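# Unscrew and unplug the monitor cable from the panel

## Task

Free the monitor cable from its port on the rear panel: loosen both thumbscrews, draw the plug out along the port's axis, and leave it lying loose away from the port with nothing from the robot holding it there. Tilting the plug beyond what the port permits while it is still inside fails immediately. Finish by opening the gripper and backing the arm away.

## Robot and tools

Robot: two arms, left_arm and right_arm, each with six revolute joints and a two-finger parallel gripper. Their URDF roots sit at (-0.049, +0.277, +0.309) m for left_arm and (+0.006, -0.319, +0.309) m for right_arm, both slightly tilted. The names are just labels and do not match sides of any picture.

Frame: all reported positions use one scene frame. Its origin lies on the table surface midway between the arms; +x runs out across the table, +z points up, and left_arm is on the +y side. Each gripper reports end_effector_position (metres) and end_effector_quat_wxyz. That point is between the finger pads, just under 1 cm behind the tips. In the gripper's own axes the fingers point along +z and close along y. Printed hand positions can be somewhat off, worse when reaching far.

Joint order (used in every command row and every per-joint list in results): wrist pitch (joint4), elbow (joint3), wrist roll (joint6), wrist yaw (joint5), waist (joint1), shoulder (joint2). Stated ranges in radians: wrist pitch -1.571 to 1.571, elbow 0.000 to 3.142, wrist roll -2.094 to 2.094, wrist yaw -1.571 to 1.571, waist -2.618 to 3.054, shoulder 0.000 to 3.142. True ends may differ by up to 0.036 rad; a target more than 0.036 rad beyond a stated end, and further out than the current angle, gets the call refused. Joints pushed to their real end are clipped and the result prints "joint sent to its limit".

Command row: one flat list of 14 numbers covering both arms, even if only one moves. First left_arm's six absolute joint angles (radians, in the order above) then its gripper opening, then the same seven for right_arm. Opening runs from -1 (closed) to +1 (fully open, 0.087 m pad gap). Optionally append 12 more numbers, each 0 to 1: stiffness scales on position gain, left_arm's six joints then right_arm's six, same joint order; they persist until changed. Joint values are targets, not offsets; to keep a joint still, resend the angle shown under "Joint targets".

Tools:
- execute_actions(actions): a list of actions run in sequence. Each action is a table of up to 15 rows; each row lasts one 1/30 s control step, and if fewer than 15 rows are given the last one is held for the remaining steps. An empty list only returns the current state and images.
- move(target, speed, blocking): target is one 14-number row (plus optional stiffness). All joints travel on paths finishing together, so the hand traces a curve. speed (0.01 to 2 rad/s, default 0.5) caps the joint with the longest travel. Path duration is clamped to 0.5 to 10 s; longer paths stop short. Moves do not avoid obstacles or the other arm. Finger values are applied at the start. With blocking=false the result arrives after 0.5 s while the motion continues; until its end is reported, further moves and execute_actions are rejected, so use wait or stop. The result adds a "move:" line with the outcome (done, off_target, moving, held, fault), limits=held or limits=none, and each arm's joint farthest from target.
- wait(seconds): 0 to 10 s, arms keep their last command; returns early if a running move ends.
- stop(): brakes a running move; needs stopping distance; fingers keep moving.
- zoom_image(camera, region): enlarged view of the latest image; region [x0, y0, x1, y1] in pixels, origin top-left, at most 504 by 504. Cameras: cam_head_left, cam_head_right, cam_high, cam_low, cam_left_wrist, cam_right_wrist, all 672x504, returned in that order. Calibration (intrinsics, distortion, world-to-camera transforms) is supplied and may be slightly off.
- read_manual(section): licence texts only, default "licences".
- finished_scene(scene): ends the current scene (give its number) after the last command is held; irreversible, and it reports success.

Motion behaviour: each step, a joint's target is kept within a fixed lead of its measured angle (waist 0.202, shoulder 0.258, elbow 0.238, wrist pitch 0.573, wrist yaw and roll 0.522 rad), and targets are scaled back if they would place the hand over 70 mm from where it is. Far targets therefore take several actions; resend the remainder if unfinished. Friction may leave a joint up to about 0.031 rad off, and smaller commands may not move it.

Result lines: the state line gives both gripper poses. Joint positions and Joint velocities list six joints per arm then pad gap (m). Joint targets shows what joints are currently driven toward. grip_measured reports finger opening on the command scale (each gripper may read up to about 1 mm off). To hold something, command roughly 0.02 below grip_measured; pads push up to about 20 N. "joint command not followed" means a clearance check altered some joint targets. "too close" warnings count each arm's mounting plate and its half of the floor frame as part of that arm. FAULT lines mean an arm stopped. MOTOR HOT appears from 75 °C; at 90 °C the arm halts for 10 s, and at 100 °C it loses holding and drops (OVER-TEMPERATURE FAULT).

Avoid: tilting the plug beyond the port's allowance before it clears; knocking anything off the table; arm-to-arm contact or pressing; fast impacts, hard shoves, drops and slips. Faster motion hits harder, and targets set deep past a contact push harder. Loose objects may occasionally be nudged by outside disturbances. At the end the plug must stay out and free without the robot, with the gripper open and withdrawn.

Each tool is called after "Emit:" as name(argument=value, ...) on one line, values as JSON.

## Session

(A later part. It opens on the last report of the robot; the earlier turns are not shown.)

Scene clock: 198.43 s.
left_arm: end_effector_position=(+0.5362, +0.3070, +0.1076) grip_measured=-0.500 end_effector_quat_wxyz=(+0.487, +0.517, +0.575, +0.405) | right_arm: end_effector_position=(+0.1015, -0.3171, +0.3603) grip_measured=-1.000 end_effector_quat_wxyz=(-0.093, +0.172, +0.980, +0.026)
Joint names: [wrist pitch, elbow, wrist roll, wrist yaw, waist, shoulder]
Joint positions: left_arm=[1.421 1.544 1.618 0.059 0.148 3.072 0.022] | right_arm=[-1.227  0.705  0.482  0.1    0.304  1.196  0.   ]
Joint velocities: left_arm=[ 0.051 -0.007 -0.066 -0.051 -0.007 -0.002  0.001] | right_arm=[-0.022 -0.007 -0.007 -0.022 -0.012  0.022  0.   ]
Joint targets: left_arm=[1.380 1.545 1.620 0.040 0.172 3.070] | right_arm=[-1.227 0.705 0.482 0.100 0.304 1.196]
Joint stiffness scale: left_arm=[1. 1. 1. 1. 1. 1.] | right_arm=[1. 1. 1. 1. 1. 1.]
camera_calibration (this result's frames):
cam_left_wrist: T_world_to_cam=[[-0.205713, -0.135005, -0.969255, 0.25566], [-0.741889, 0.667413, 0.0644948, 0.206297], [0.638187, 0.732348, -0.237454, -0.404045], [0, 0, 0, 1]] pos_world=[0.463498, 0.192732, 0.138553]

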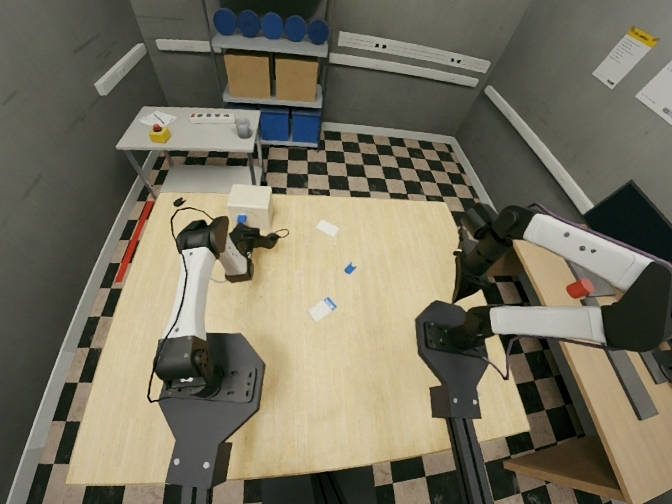

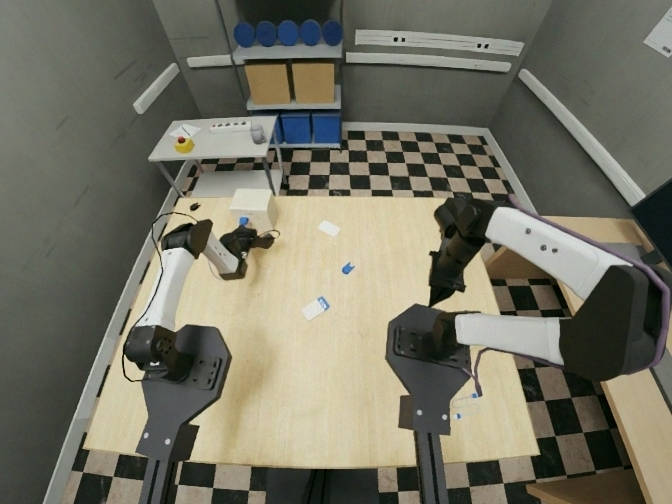

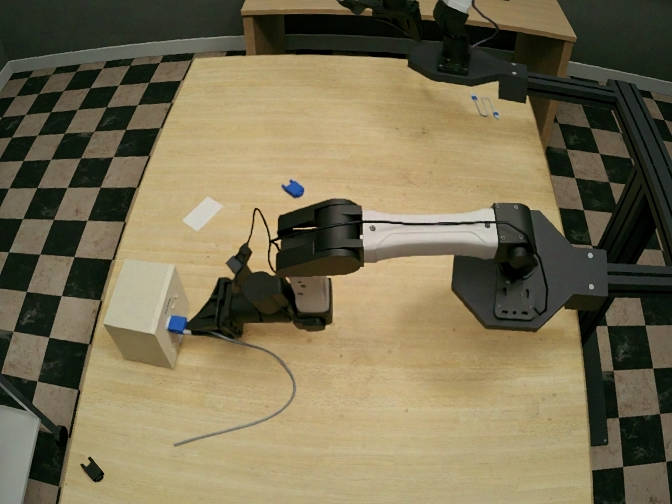

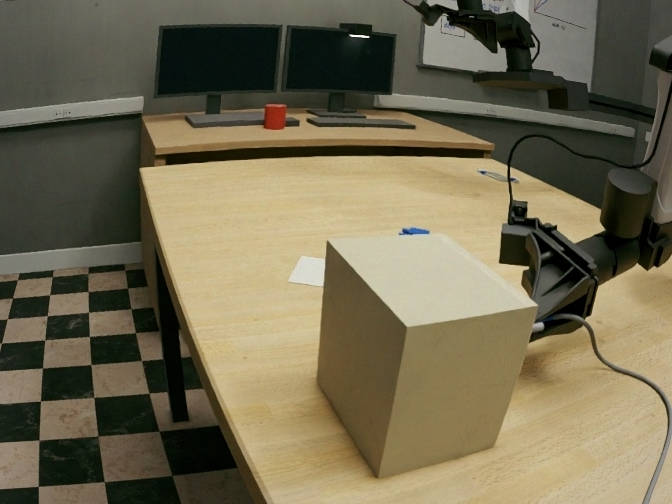

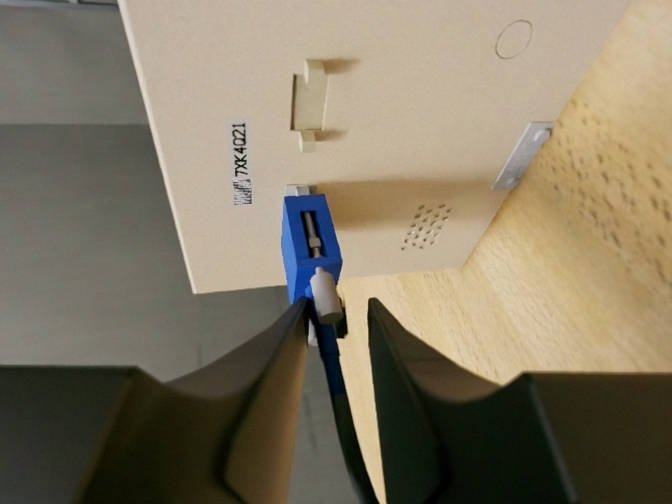

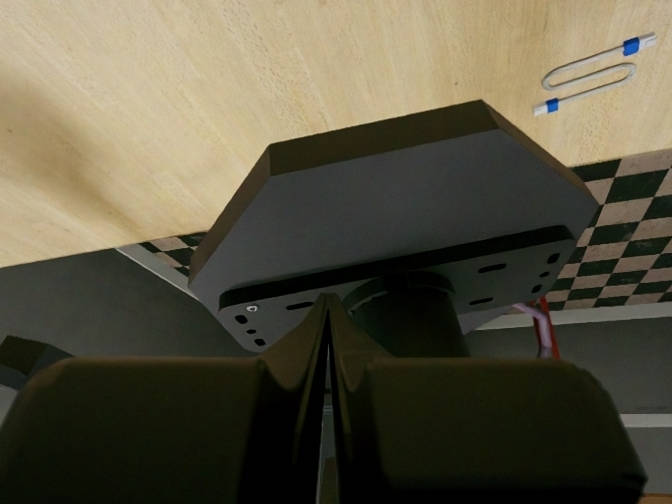

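Emit:
execute_actions(actions=[[[1.445,1.545,1.62,0.06,0.145,3.07,-0.5,-1.227,0.705,0.482,0.1,0.304,1.196,-1]],[[1.43,1.545,1.62,0.06,0.085,3.07,-0.5,-1.227,0.705,0.482,0.1,0.304,1.196,-1]]])

Emit:
move(target=[1.15,1.17,1.0,0.1,0.1,2.55,-0.57,-1.227,0.705,0.482,0.1,0.304,1.196,-1], speed=0.7)

Emit:
move(target=[1.15,1.17,-0.88,0.31,0.38,2.55,-0.57,-1.227,0.705,0.482,0.1,0.304,1.196,-1], speed=1.5)

Emit:
move(target=[1.435,1.40,-0.88,0.31,0.38,2.94,-0.57,-1.227,0.705,0.482,0.1,0.304,1.196,-1], speed=0.5)

Emit:
move(target=[1.312,1.555,-0.88,0.29,0.35,2.99,-0.57,-1.227,0.705,0.482,0.1,0.304,1.196,-1], speed=0.15)

Scene clock: 200.03 s.
left_arm: end_effector_position=(+0.5396, +0.2666, +0.1162) grip_measured=-0.500 end_effector_quat_wxyz=(+0.507, +0.531, +0.555, +0.392) | right_arm: end_effector_position=(+0.1015, -0.3171, +0.3603) grip_measured=-1.000 end_effector_quat_wxyz=(-0.093, +0.172, +0.980, +0.026)
Joint names: [wrist pitch, elbow, wrist roll, wrist yaw, waist, shoulder]
Joint positions: left_arm=[1.428 1.544 1.618 0.059 0.08  3.072 0.022] | right_arm=[-1.227  0.705  0.482  0.1    0.304  1.196  0.   ]
Joint velocities: left_arm=[-0.037 -0.002 -0.066  0.022 -0.017  0.012  0.001] | right_arm=[-0.037 -0.002  0.037 -0.037 -0.002  0.002  0.   ]
Joint targets: left_arm=[1.430 1.545 1.620 0.060 0.085 3.070] | right_arm=[-1.227 0.705 0.482 0.100 0.304 1.196]
Joint stiffness scale: left_arm=[1. 1. 1. 1. 1. 1.] | right_arm=[1. 1. 1. 1. 1. 1.]
camera_calibration (this result's frames):
cam_left_wrist: T_world_to_cam=[[-0.196624, -0.127985, -0.97209, 0.252811], [-0.696898, 0.715645, 0.0467397, 0.20018], [0.689689, 0.686638, -0.229906, -0.39104], [0, 0, 0, 1]] pos_world=[0.45891, 0.157601, 0.146496]

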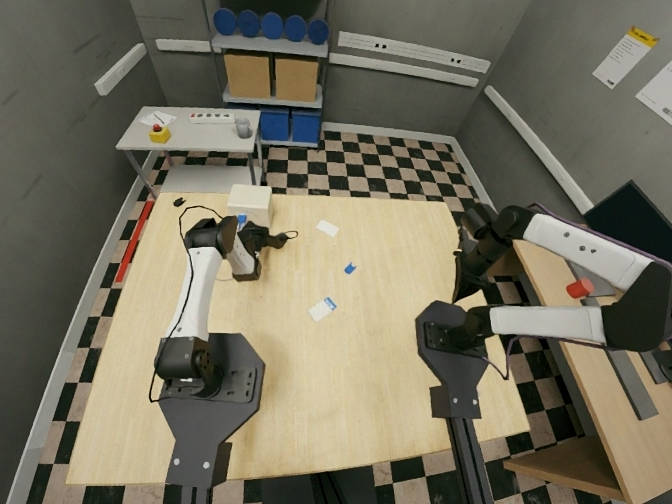

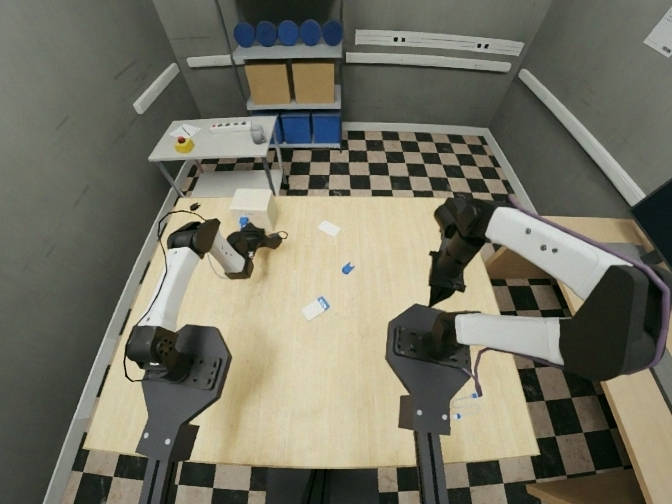

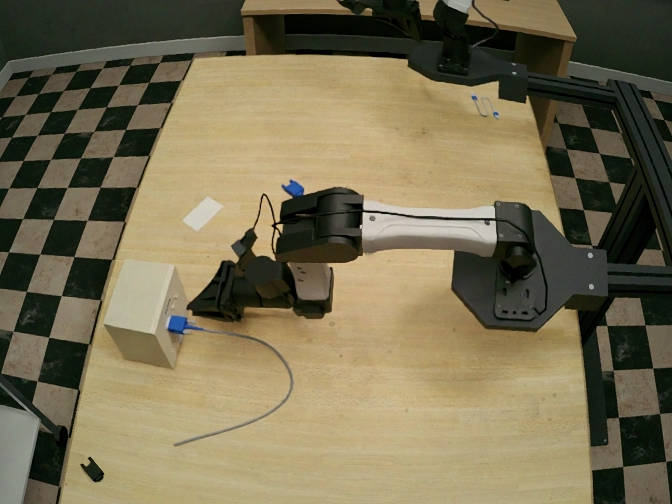

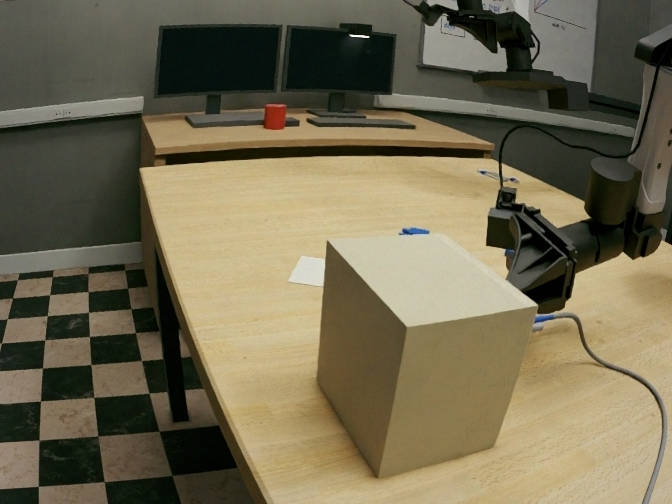

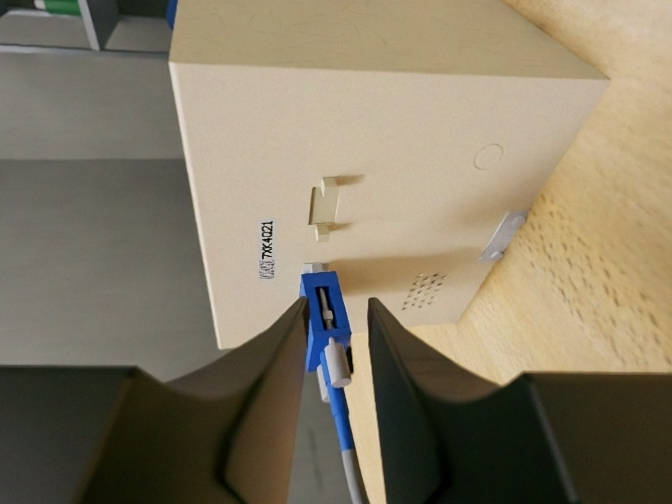

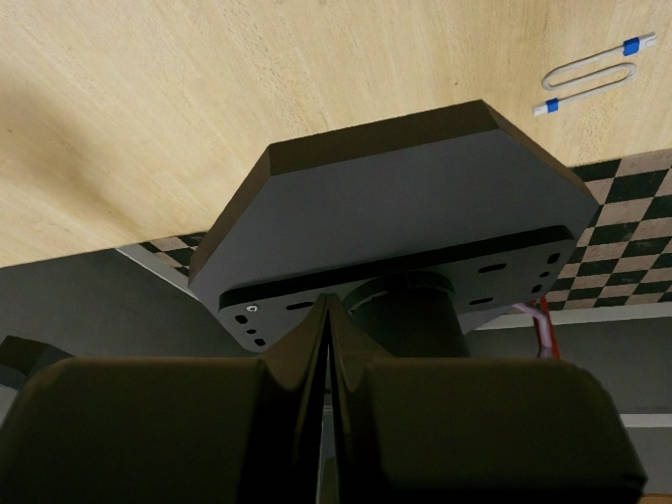

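Scene clock: 201.77 s.
left_arm: end_effector_position=(+0.5358, +0.2786, +0.2129) grip_measured=-0.570 end_effector_quat_wxyz=(+0.575, +0.359, +0.709, +0.193) | right_arm: end_effector_position=(+0.1015, -0.3171, +0.3603) grip_measured=-1.000 end_effector_quat_wxyz=(-0.093, +0.172, +0.980, +0.026)
Joint names: [wrist pitch, elbow, wrist roll, wrist yaw, waist, shoulder]
Joint positions: left_arm=[1.17  1.188 1.005 0.09  0.09  2.552 0.019] | right_arm=[-1.227  0.705  0.482  0.1    0.304  1.196  0.   ]
Joint velocities: left_arm=[ 0.051 -0.012 -0.051 -0.007  0.002 -0.007  0.001] | right_arm=[ 0.022  0.002  0.037  0.022  0.017 -0.002  0.   ]
Joint targets: left_arm=[1.150 1.170 1.000 0.100 0.100 2.550] | right_arm=[-1.227 0.705 0.482 0.100 0.304 1.196]
Joint stiffness scale: left_arm=[1. 1. 1. 1. 1. 1.] | right_arm=[1. 1. 1. 1. 1. 1.]
move: done; limits=none; left_arm: farthest joint: the wrist pitch, 0.020 radians from its target (0.278 radians at the start); right_arm: farthest joint: the waist, 0.000 radians from its target (0.000 radians at the start)
camera_calibration (this result's frames):
cam_left_wrist: T_world_to_cam=[[-0.291884, -0.666631, -0.685862, 0.487743], [-0.780015, 0.580901, -0.23266, 0.325991], [0.553516, 0.467073, -0.689538, -0.142414], [0, 0, 0, 1]] pos_world=[0.47547, 0.202295, 0.31217]

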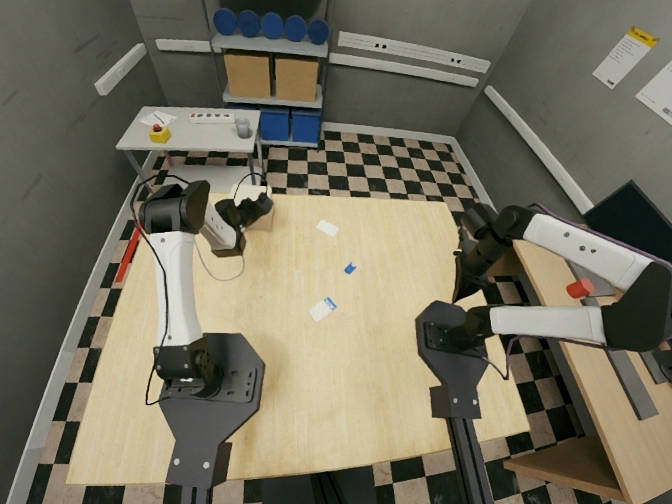

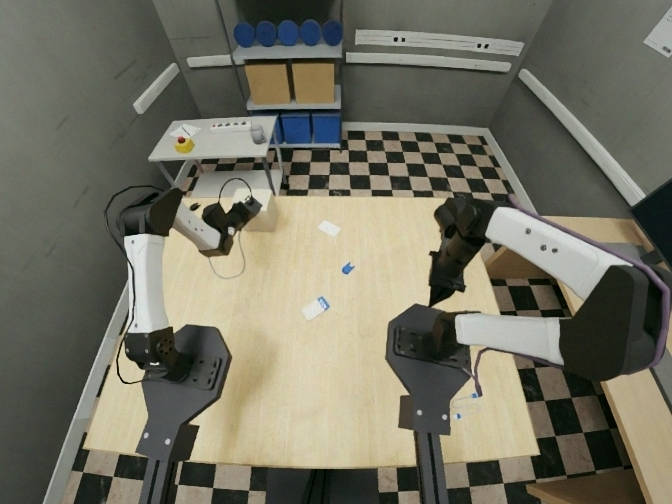

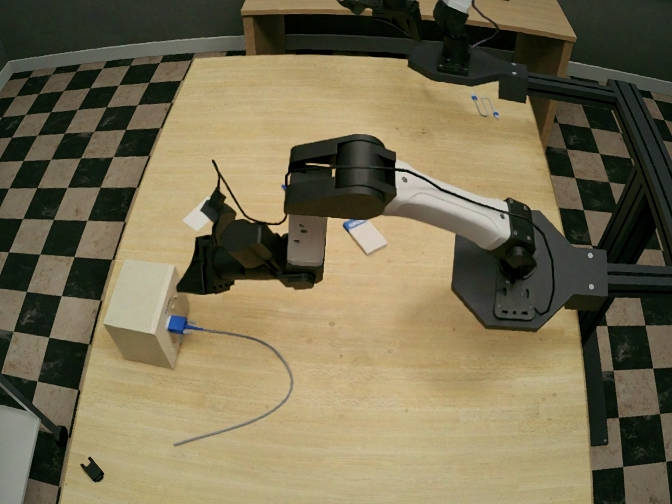

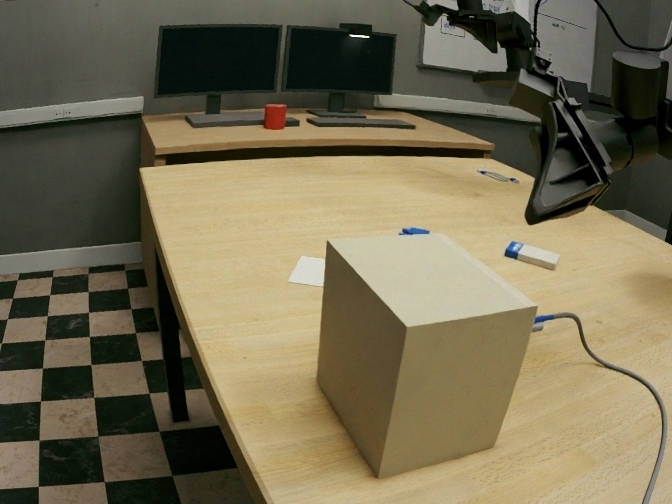

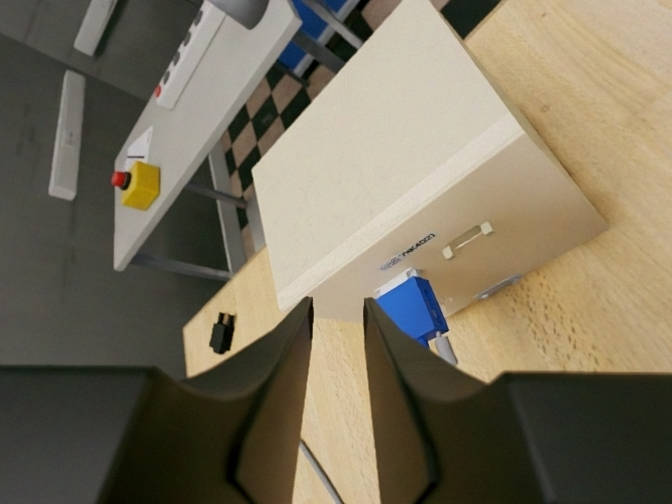

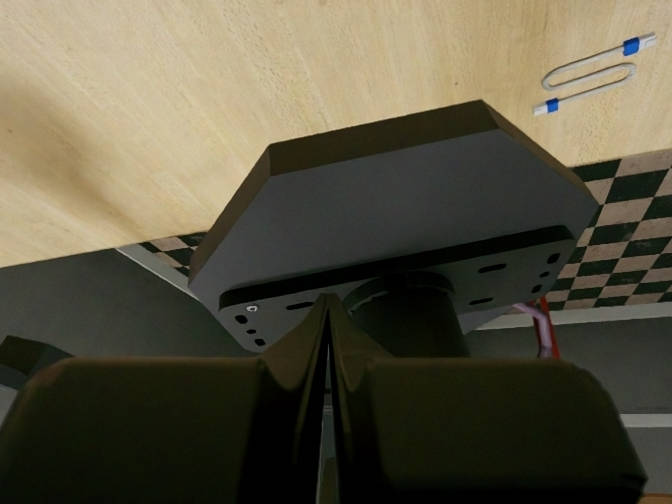

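Scene clock: 204.10 s.
left_arm: end_effector_position=(+0.5159, +0.3391, +0.2031) grip_measured=-0.570 end_effector_quat_wxyz=(+0.500, -0.398, +0.690, -0.340) | right_arm: end_effector_position=(+0.1015, -0.3171, +0.3603) grip_measured=-1.000 end_effector_quat_wxyz=(-0.093, +0.172, +0.980, +0.026)
Joint names: [wrist pitch, elbow, wrist roll, wrist yaw, waist, shoulder]
Joint positions: left_arm=[ 1.17   1.188 -0.872  0.299  0.373  2.552  0.019] | right_arm=[-1.227  0.705  0.482  0.1    0.304  1.196  0.   ]
Joint velocities: left_arm=[ 0.081  0.007 -0.022 -0.022 -0.007  0.007  0.   ] | right_arm=[ 0.037 -0.002 -0.037 -0.007  0.002 -0.002  0.   ]
Joint targets: left_arm=[1.150 1.170 -0.880 0.310 0.380 2.550] | right_arm=[-1.227 0.705 0.482 0.100 0.304 1.196]
Joint stiffness scale: left_arm=[1. 1. 1. 1. 1. 1.] | right_arm=[1. 1. 1. 1. 1. 1.]
move: done; limits=none; left_arm: farthest joint: the wrist pitch, 0.020 radians from its target (0.020 radians at the start); right_arm: farthest joint: the waist, 0.000 radians from its target (0.000 radians at the start)
camera_calibration (this result's frames):
cam_left_wrist: T_world_to_cam=[[0.204383, -0.452737, 0.867903, -0.128526], [-0.853331, -0.516831, -0.0686509, 0.649793], [0.47964, -0.726578, -0.491966, 0.236329], [0, 0, 0, 1]] pos_world=[0.467405, 0.449355, 0.272423]

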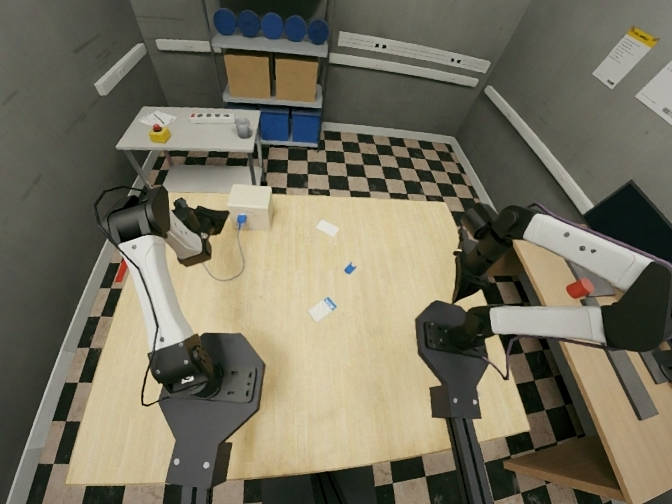

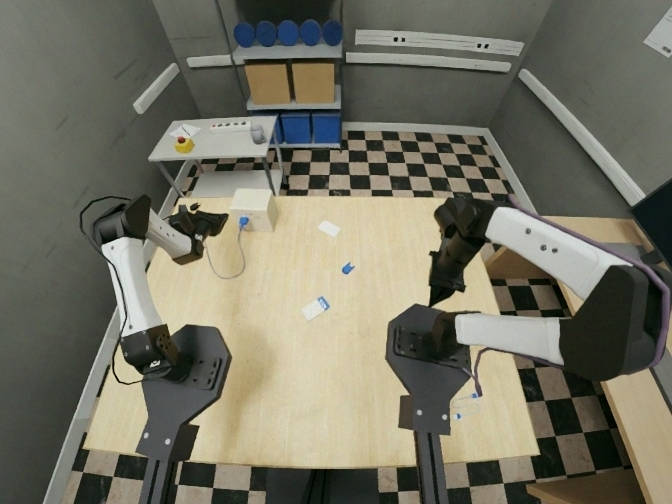

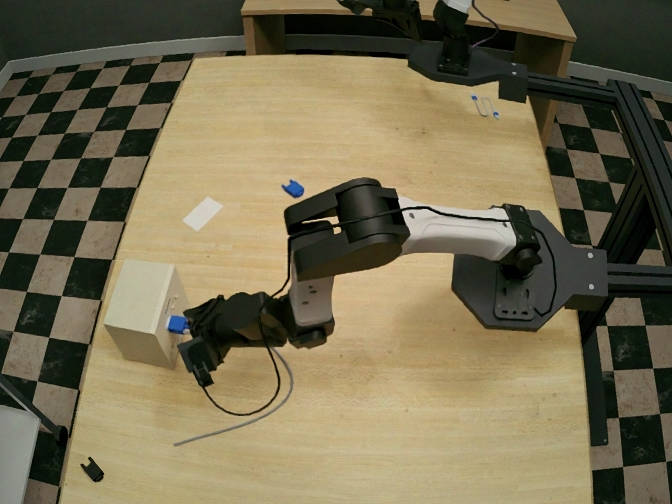

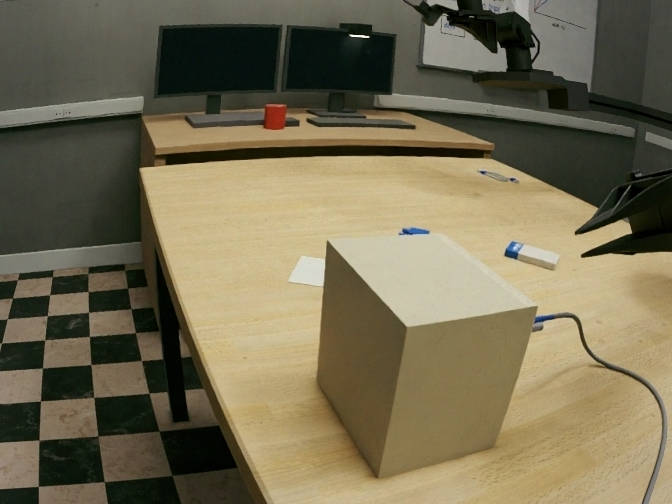

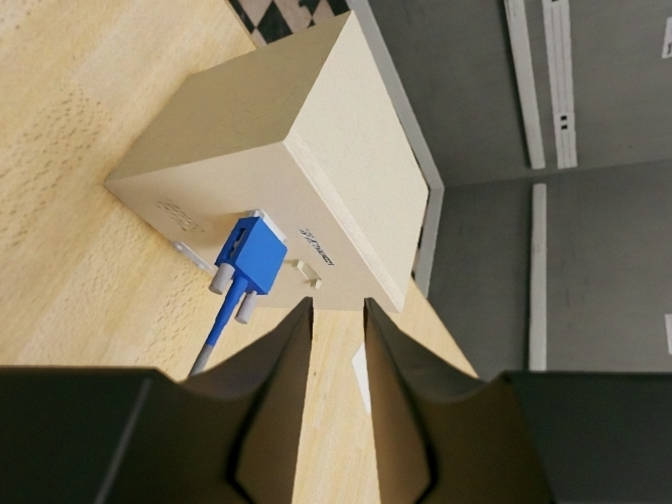

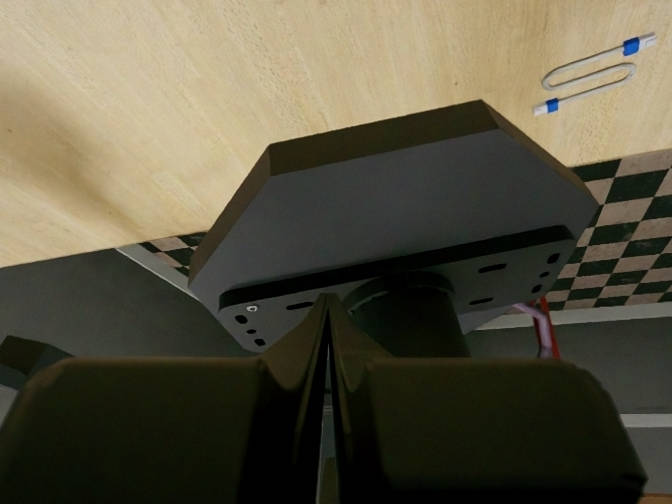

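Scene clock: 205.57 s.
left_arm: end_effector_position=(+0.5086, +0.3233, +0.1167) grip_measured=-0.570 end_effector_quat_wxyz=(+0.532, -0.383, +0.671, -0.346) | right_arm: end_effector_position=(+0.1015, -0.3171, +0.3603) grip_measured=-1.000 end_effector_quat_wxyz=(-0.093, +0.172, +0.980, +0.026)
Joint names: [wrist pitch, elbow, wrist roll, wrist yaw, waist, shoulder]
Joint positions: left_arm=[ 1.43   1.384 -0.875  0.301  0.373  2.927  0.019] | right_arm=[-1.227  0.705  0.482  0.1    0.304  1.196  0.   ]
Joint velocities: left_arm=[ 0.007 -0.022 -0.051 -0.037 -0.002  0.002 -0.   ] | right_arm=[-0.066 -0.007 -0.081 -0.066  0.002 -0.002  0.   ]
Joint targets: left_arm=[1.435 1.400 -0.880 0.310 0.380 2.940] | right_arm=[-1.227 0.705 0.482 0.100 0.304 1.196]
Joint stiffness scale: left_arm=[1. 1. 1. 1. 1. 1.] | right_arm=[1. 1. 1. 1. 1. 1.]
move: done; limits=none; left_arm: farthest joint: the elbow, 0.016 radians from its target (0.212 radians at the start); right_arm: farthest joint: the waist, 0.000 radians from its target (0.000 radians at the start)
camera_calibration (this result's frames):
cam_left_wrist: T_world_to_cam=[[0.142286, -0.467447, 0.872495, -0.0234349], [-0.839552, -0.523909, -0.143775, 0.633503], [0.524316, -0.712048, -0.466991, 0.155466], [0, 0, 0, 1]] pos_world=[0.45368, 0.431643, 0.18413]

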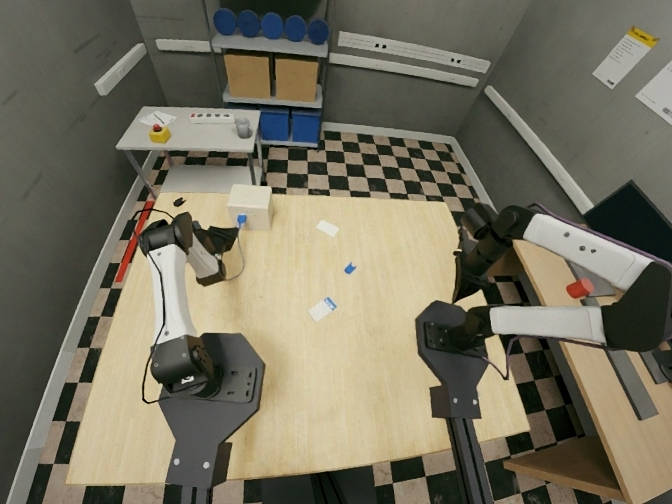

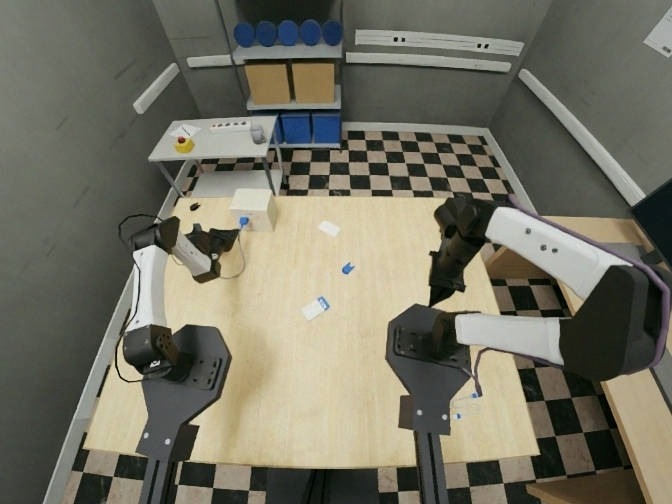

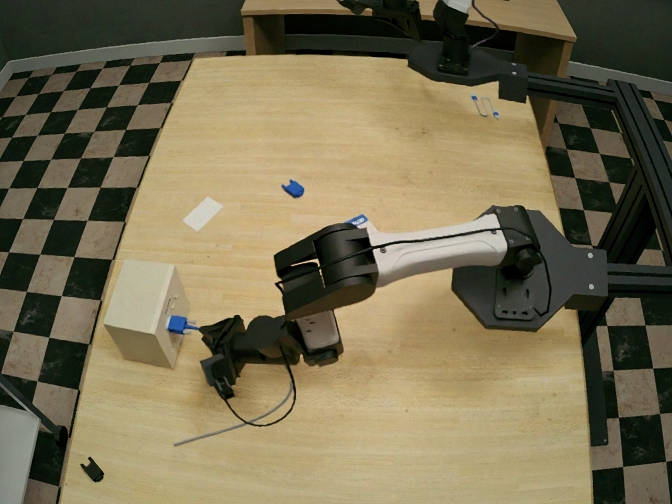

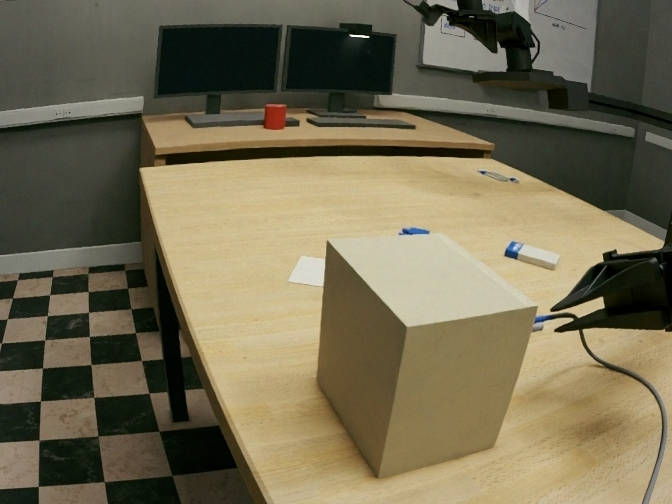

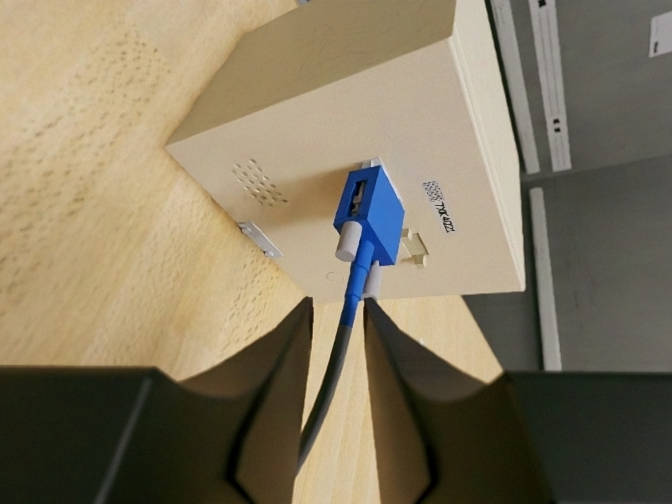

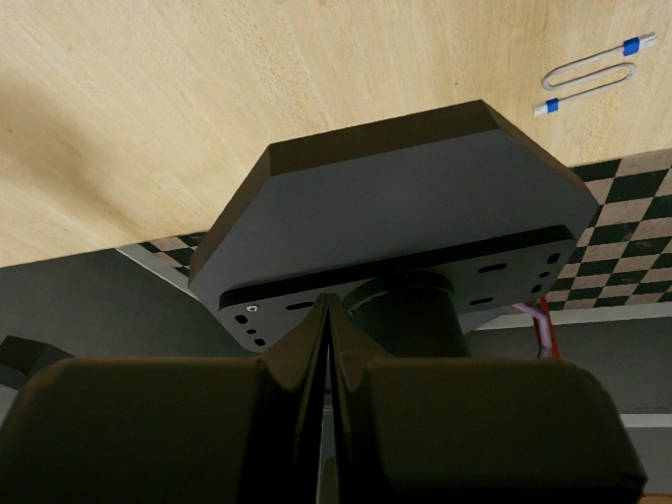

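Scene clock: 207.23 s.
left_arm: end_effector_position=(+0.5383, +0.3221, +0.1151) grip_measured=-0.570 end_effector_quat_wxyz=(+0.536, -0.376, +0.670, -0.351) | right_arm: end_effector_position=(+0.1015, -0.3171, +0.3603) grip_measured=-1.000 end_effector_quat_wxyz=(-0.093, +0.172, +0.980, +0.026)
Joint names: [wrist pitch, elbow, wrist roll, wrist yaw, waist, shoulder]
Joint positions: left_arm=[ 1.333  1.539 -0.875  0.301  0.358  2.97   0.019] | right_arm=[-1.227  0.705  0.482  0.1    0.304  1.196  0.   ]
Joint velocities: left_arm=[-0.066 -0.002  0.007  0.022 -0.002 -0.002  0.   ] | right_arm=[ 0.037 -0.007  0.037 -0.051 -0.007 -0.007  0.   ]
Joint targets: left_arm=[1.312 1.555 -0.880 0.290 0.350 2.990] | right_arm=[-1.227 0.705 0.482 0.100 0.304 1.196]
Joint stiffness scale: left_arm=[1. 1. 1. 1. 1. 1.] | right_arm=[1. 1. 1. 1. 1. 1.]
move: off_target (left_arm); limits=none; left_arm: farthest joint: the wrist pitch, 0.021 radians from its target (0.118 radians at the start); right_arm: farthest joint: the waist, 0.000 radians from its target (0.000 radians at the start)
camera_calibration (this result's frames):
cam_left_wrist: T_world_to_cam=[[0.121851, -0.471282, 0.873525, -0.0147627], [-0.843687, -0.512762, -0.158956, 0.65797], [0.522824, -0.717613, -0.460095, 0.140102], [0, 0, 0, 1]] pos_world=[0.483671, 0.430964, 0.181944]

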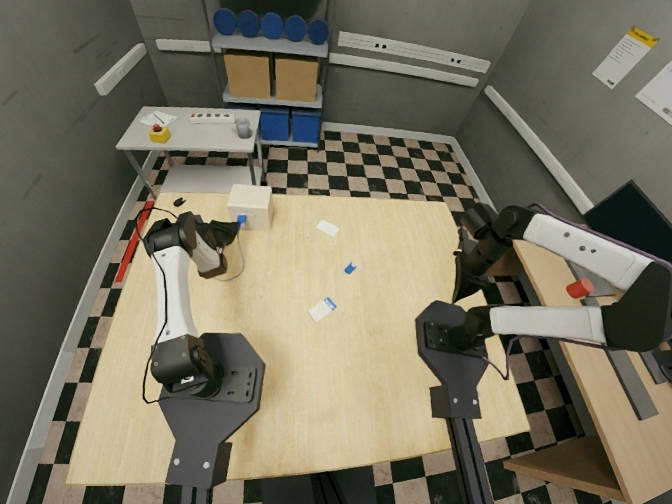

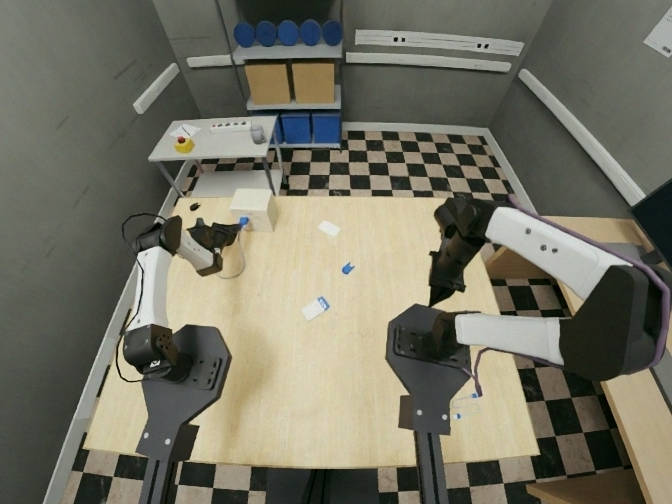

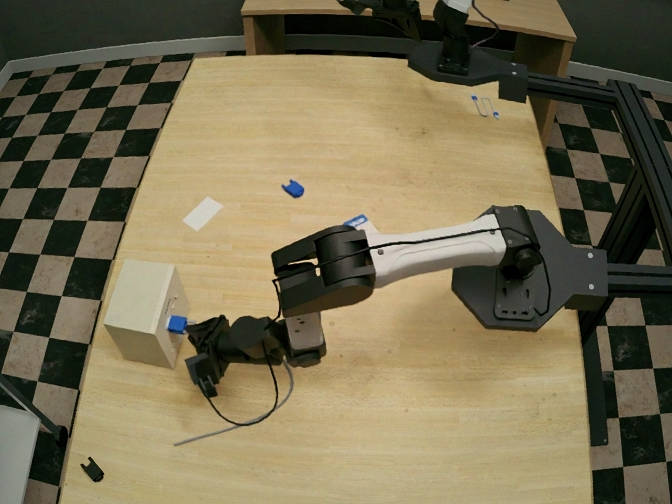

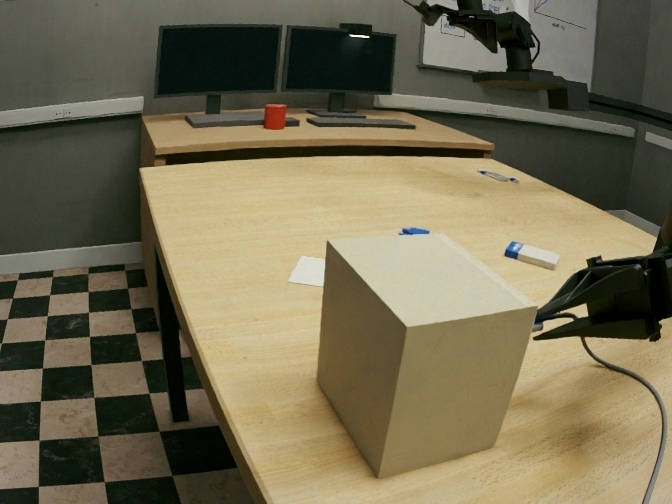

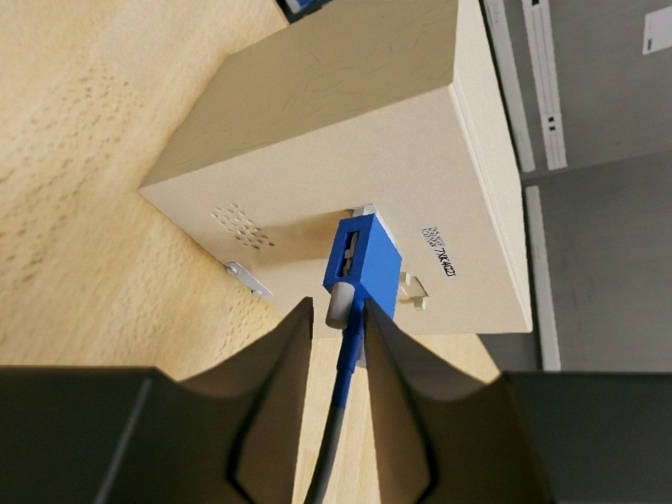

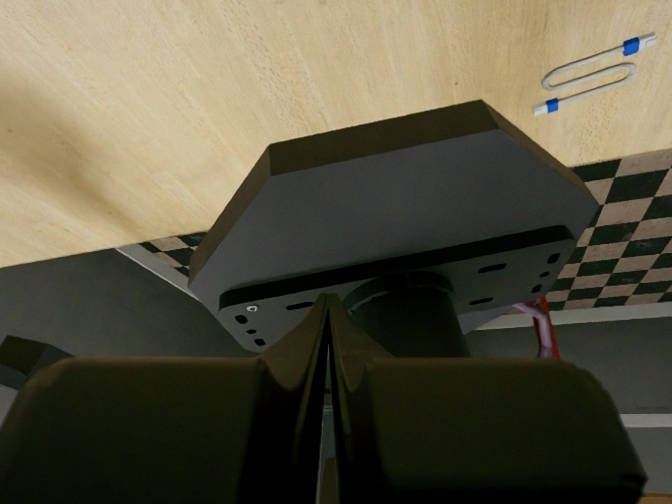

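Emit:
execute_actions(actions=[[[1.325,1.55,-0.88,0.29,0.352,2.978,-1,-1.227,0.705,0.482,0.1,0.304,1.196,-1]],[[1.345,1.587,-1.18,0.252,0.352,3.03,-1,-1.227,0.705,0.482,0.1,0.304,1.196,-1]],[[1.368,1.636,-1.55,0.236,0.352,3.095,-1,-1.227,0.705,0.482,0.1,0.304,1.196,-1]],[[1.37,1.62,-1.55,0.245,0.355,3.078,-0.5,-1.227,0.705,0.482,0.1,0.304,1.196,-1]],[[1.37,1.62,-1.55,0.245,0.333,3.078,-0.5,-1.227,0.705,0.482,0.1,0.304,1.196,-1]],[[1.29,1.62,-1.55,0.245,0.335,3.078,-0.5,-1.227,0.705,0.482,0.1,0.304,1.196,-1]]])

Emit:
zoom_image(camera="cam_left_wrist", region=[290, 190, 430, 330])

Scene clock: 210.97 s.
left_arm: end_effector_position=(+0.5383, +0.3201, +0.1075) grip_measured=-0.500 end_effector_quat_wxyz=(-0.402, +0.594, -0.497, +0.488) | right_arm: end_effector_position=(+0.1015, -0.3171, +0.3603) grip_measured=-1.000 end_effector_quat_wxyz=(-0.093, +0.172, +0.980, +0.026)
Joint names: [wrist pitch, elbow, wrist roll, wrist yaw, waist, shoulder]
Joint positions: left_arm=[ 1.357  1.615 -1.549  0.234  0.355  3.078  0.022] | right_arm=[-1.227  0.705  0.482  0.1    0.304  1.196  0.   ]
Joint velocities: left_arm=[-0.007 -0.002  0.007  0.051 -0.002  0.012 -0.001] | right_arm=[-0.037  0.007 -0.022  0.066 -0.012 -0.002  0.   ]
Joint targets: left_arm=[1.290 1.620 -1.550 0.245 0.335 3.078] | right_arm=[-1.227 0.705 0.482 0.100 0.304 1.196]
Joint stiffness scale: left_arm=[1. 1. 1. 1. 1. 1.] | right_arm=[1. 1. 1. 1. 1. 1.]
camera_calibration (this result's frames):
cam_left_wrist: T_world_to_cam=[[0.193257, 0.180951, 0.964318, -0.265974], [-0.73136, -0.628601, 0.264525, 0.586823], [0.654037, -0.756385, 0.0108586, 0.0263367], [0, 0, 0, 1]] pos_world=[0.463355, 0.436926, 0.100968]

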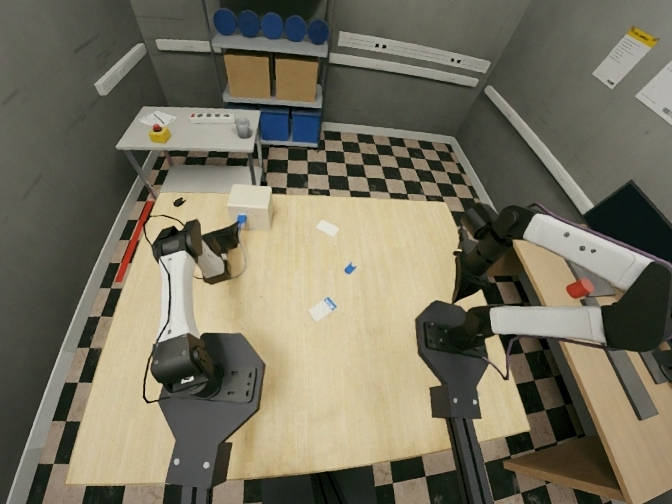

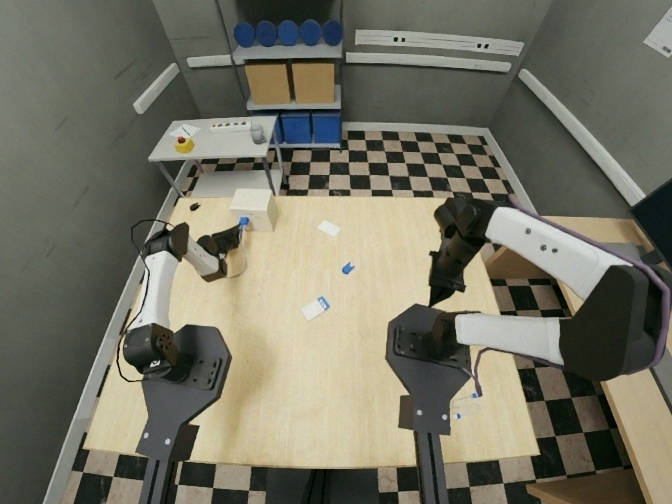

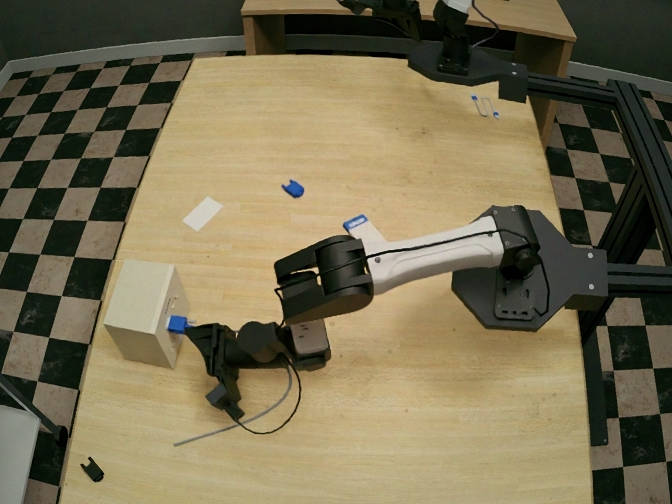

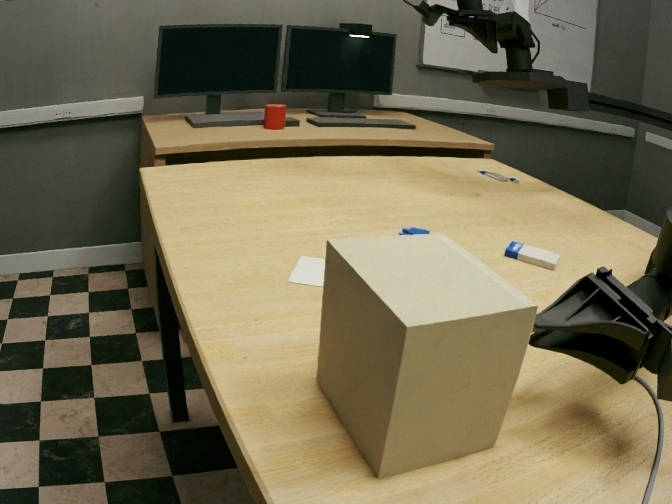

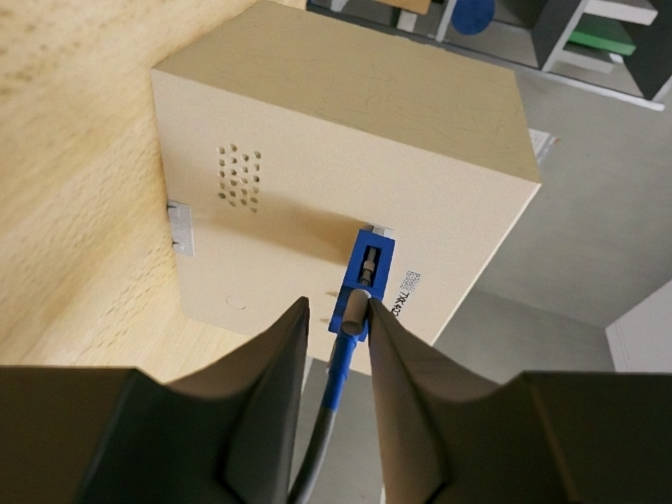

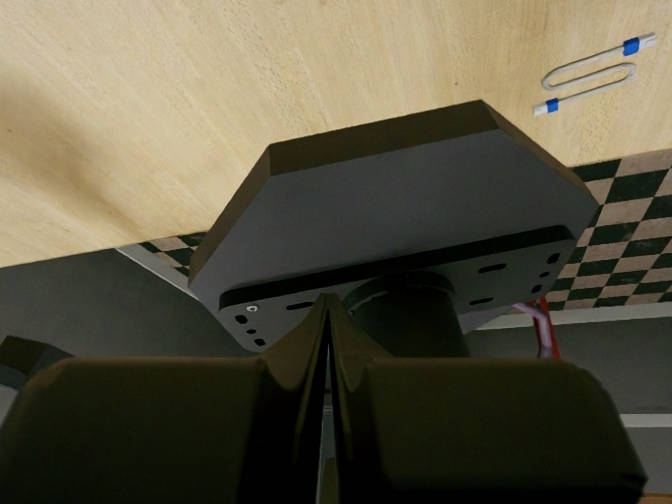

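Region (290, 190, 430, 330) of cam_left_wrist's 672x504 image, scaled by 3.600, with more detail than that image has.

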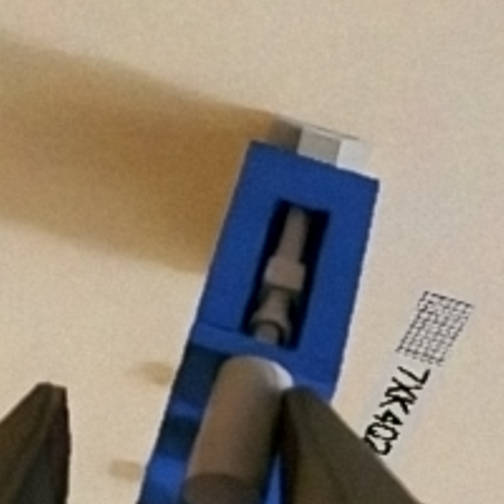

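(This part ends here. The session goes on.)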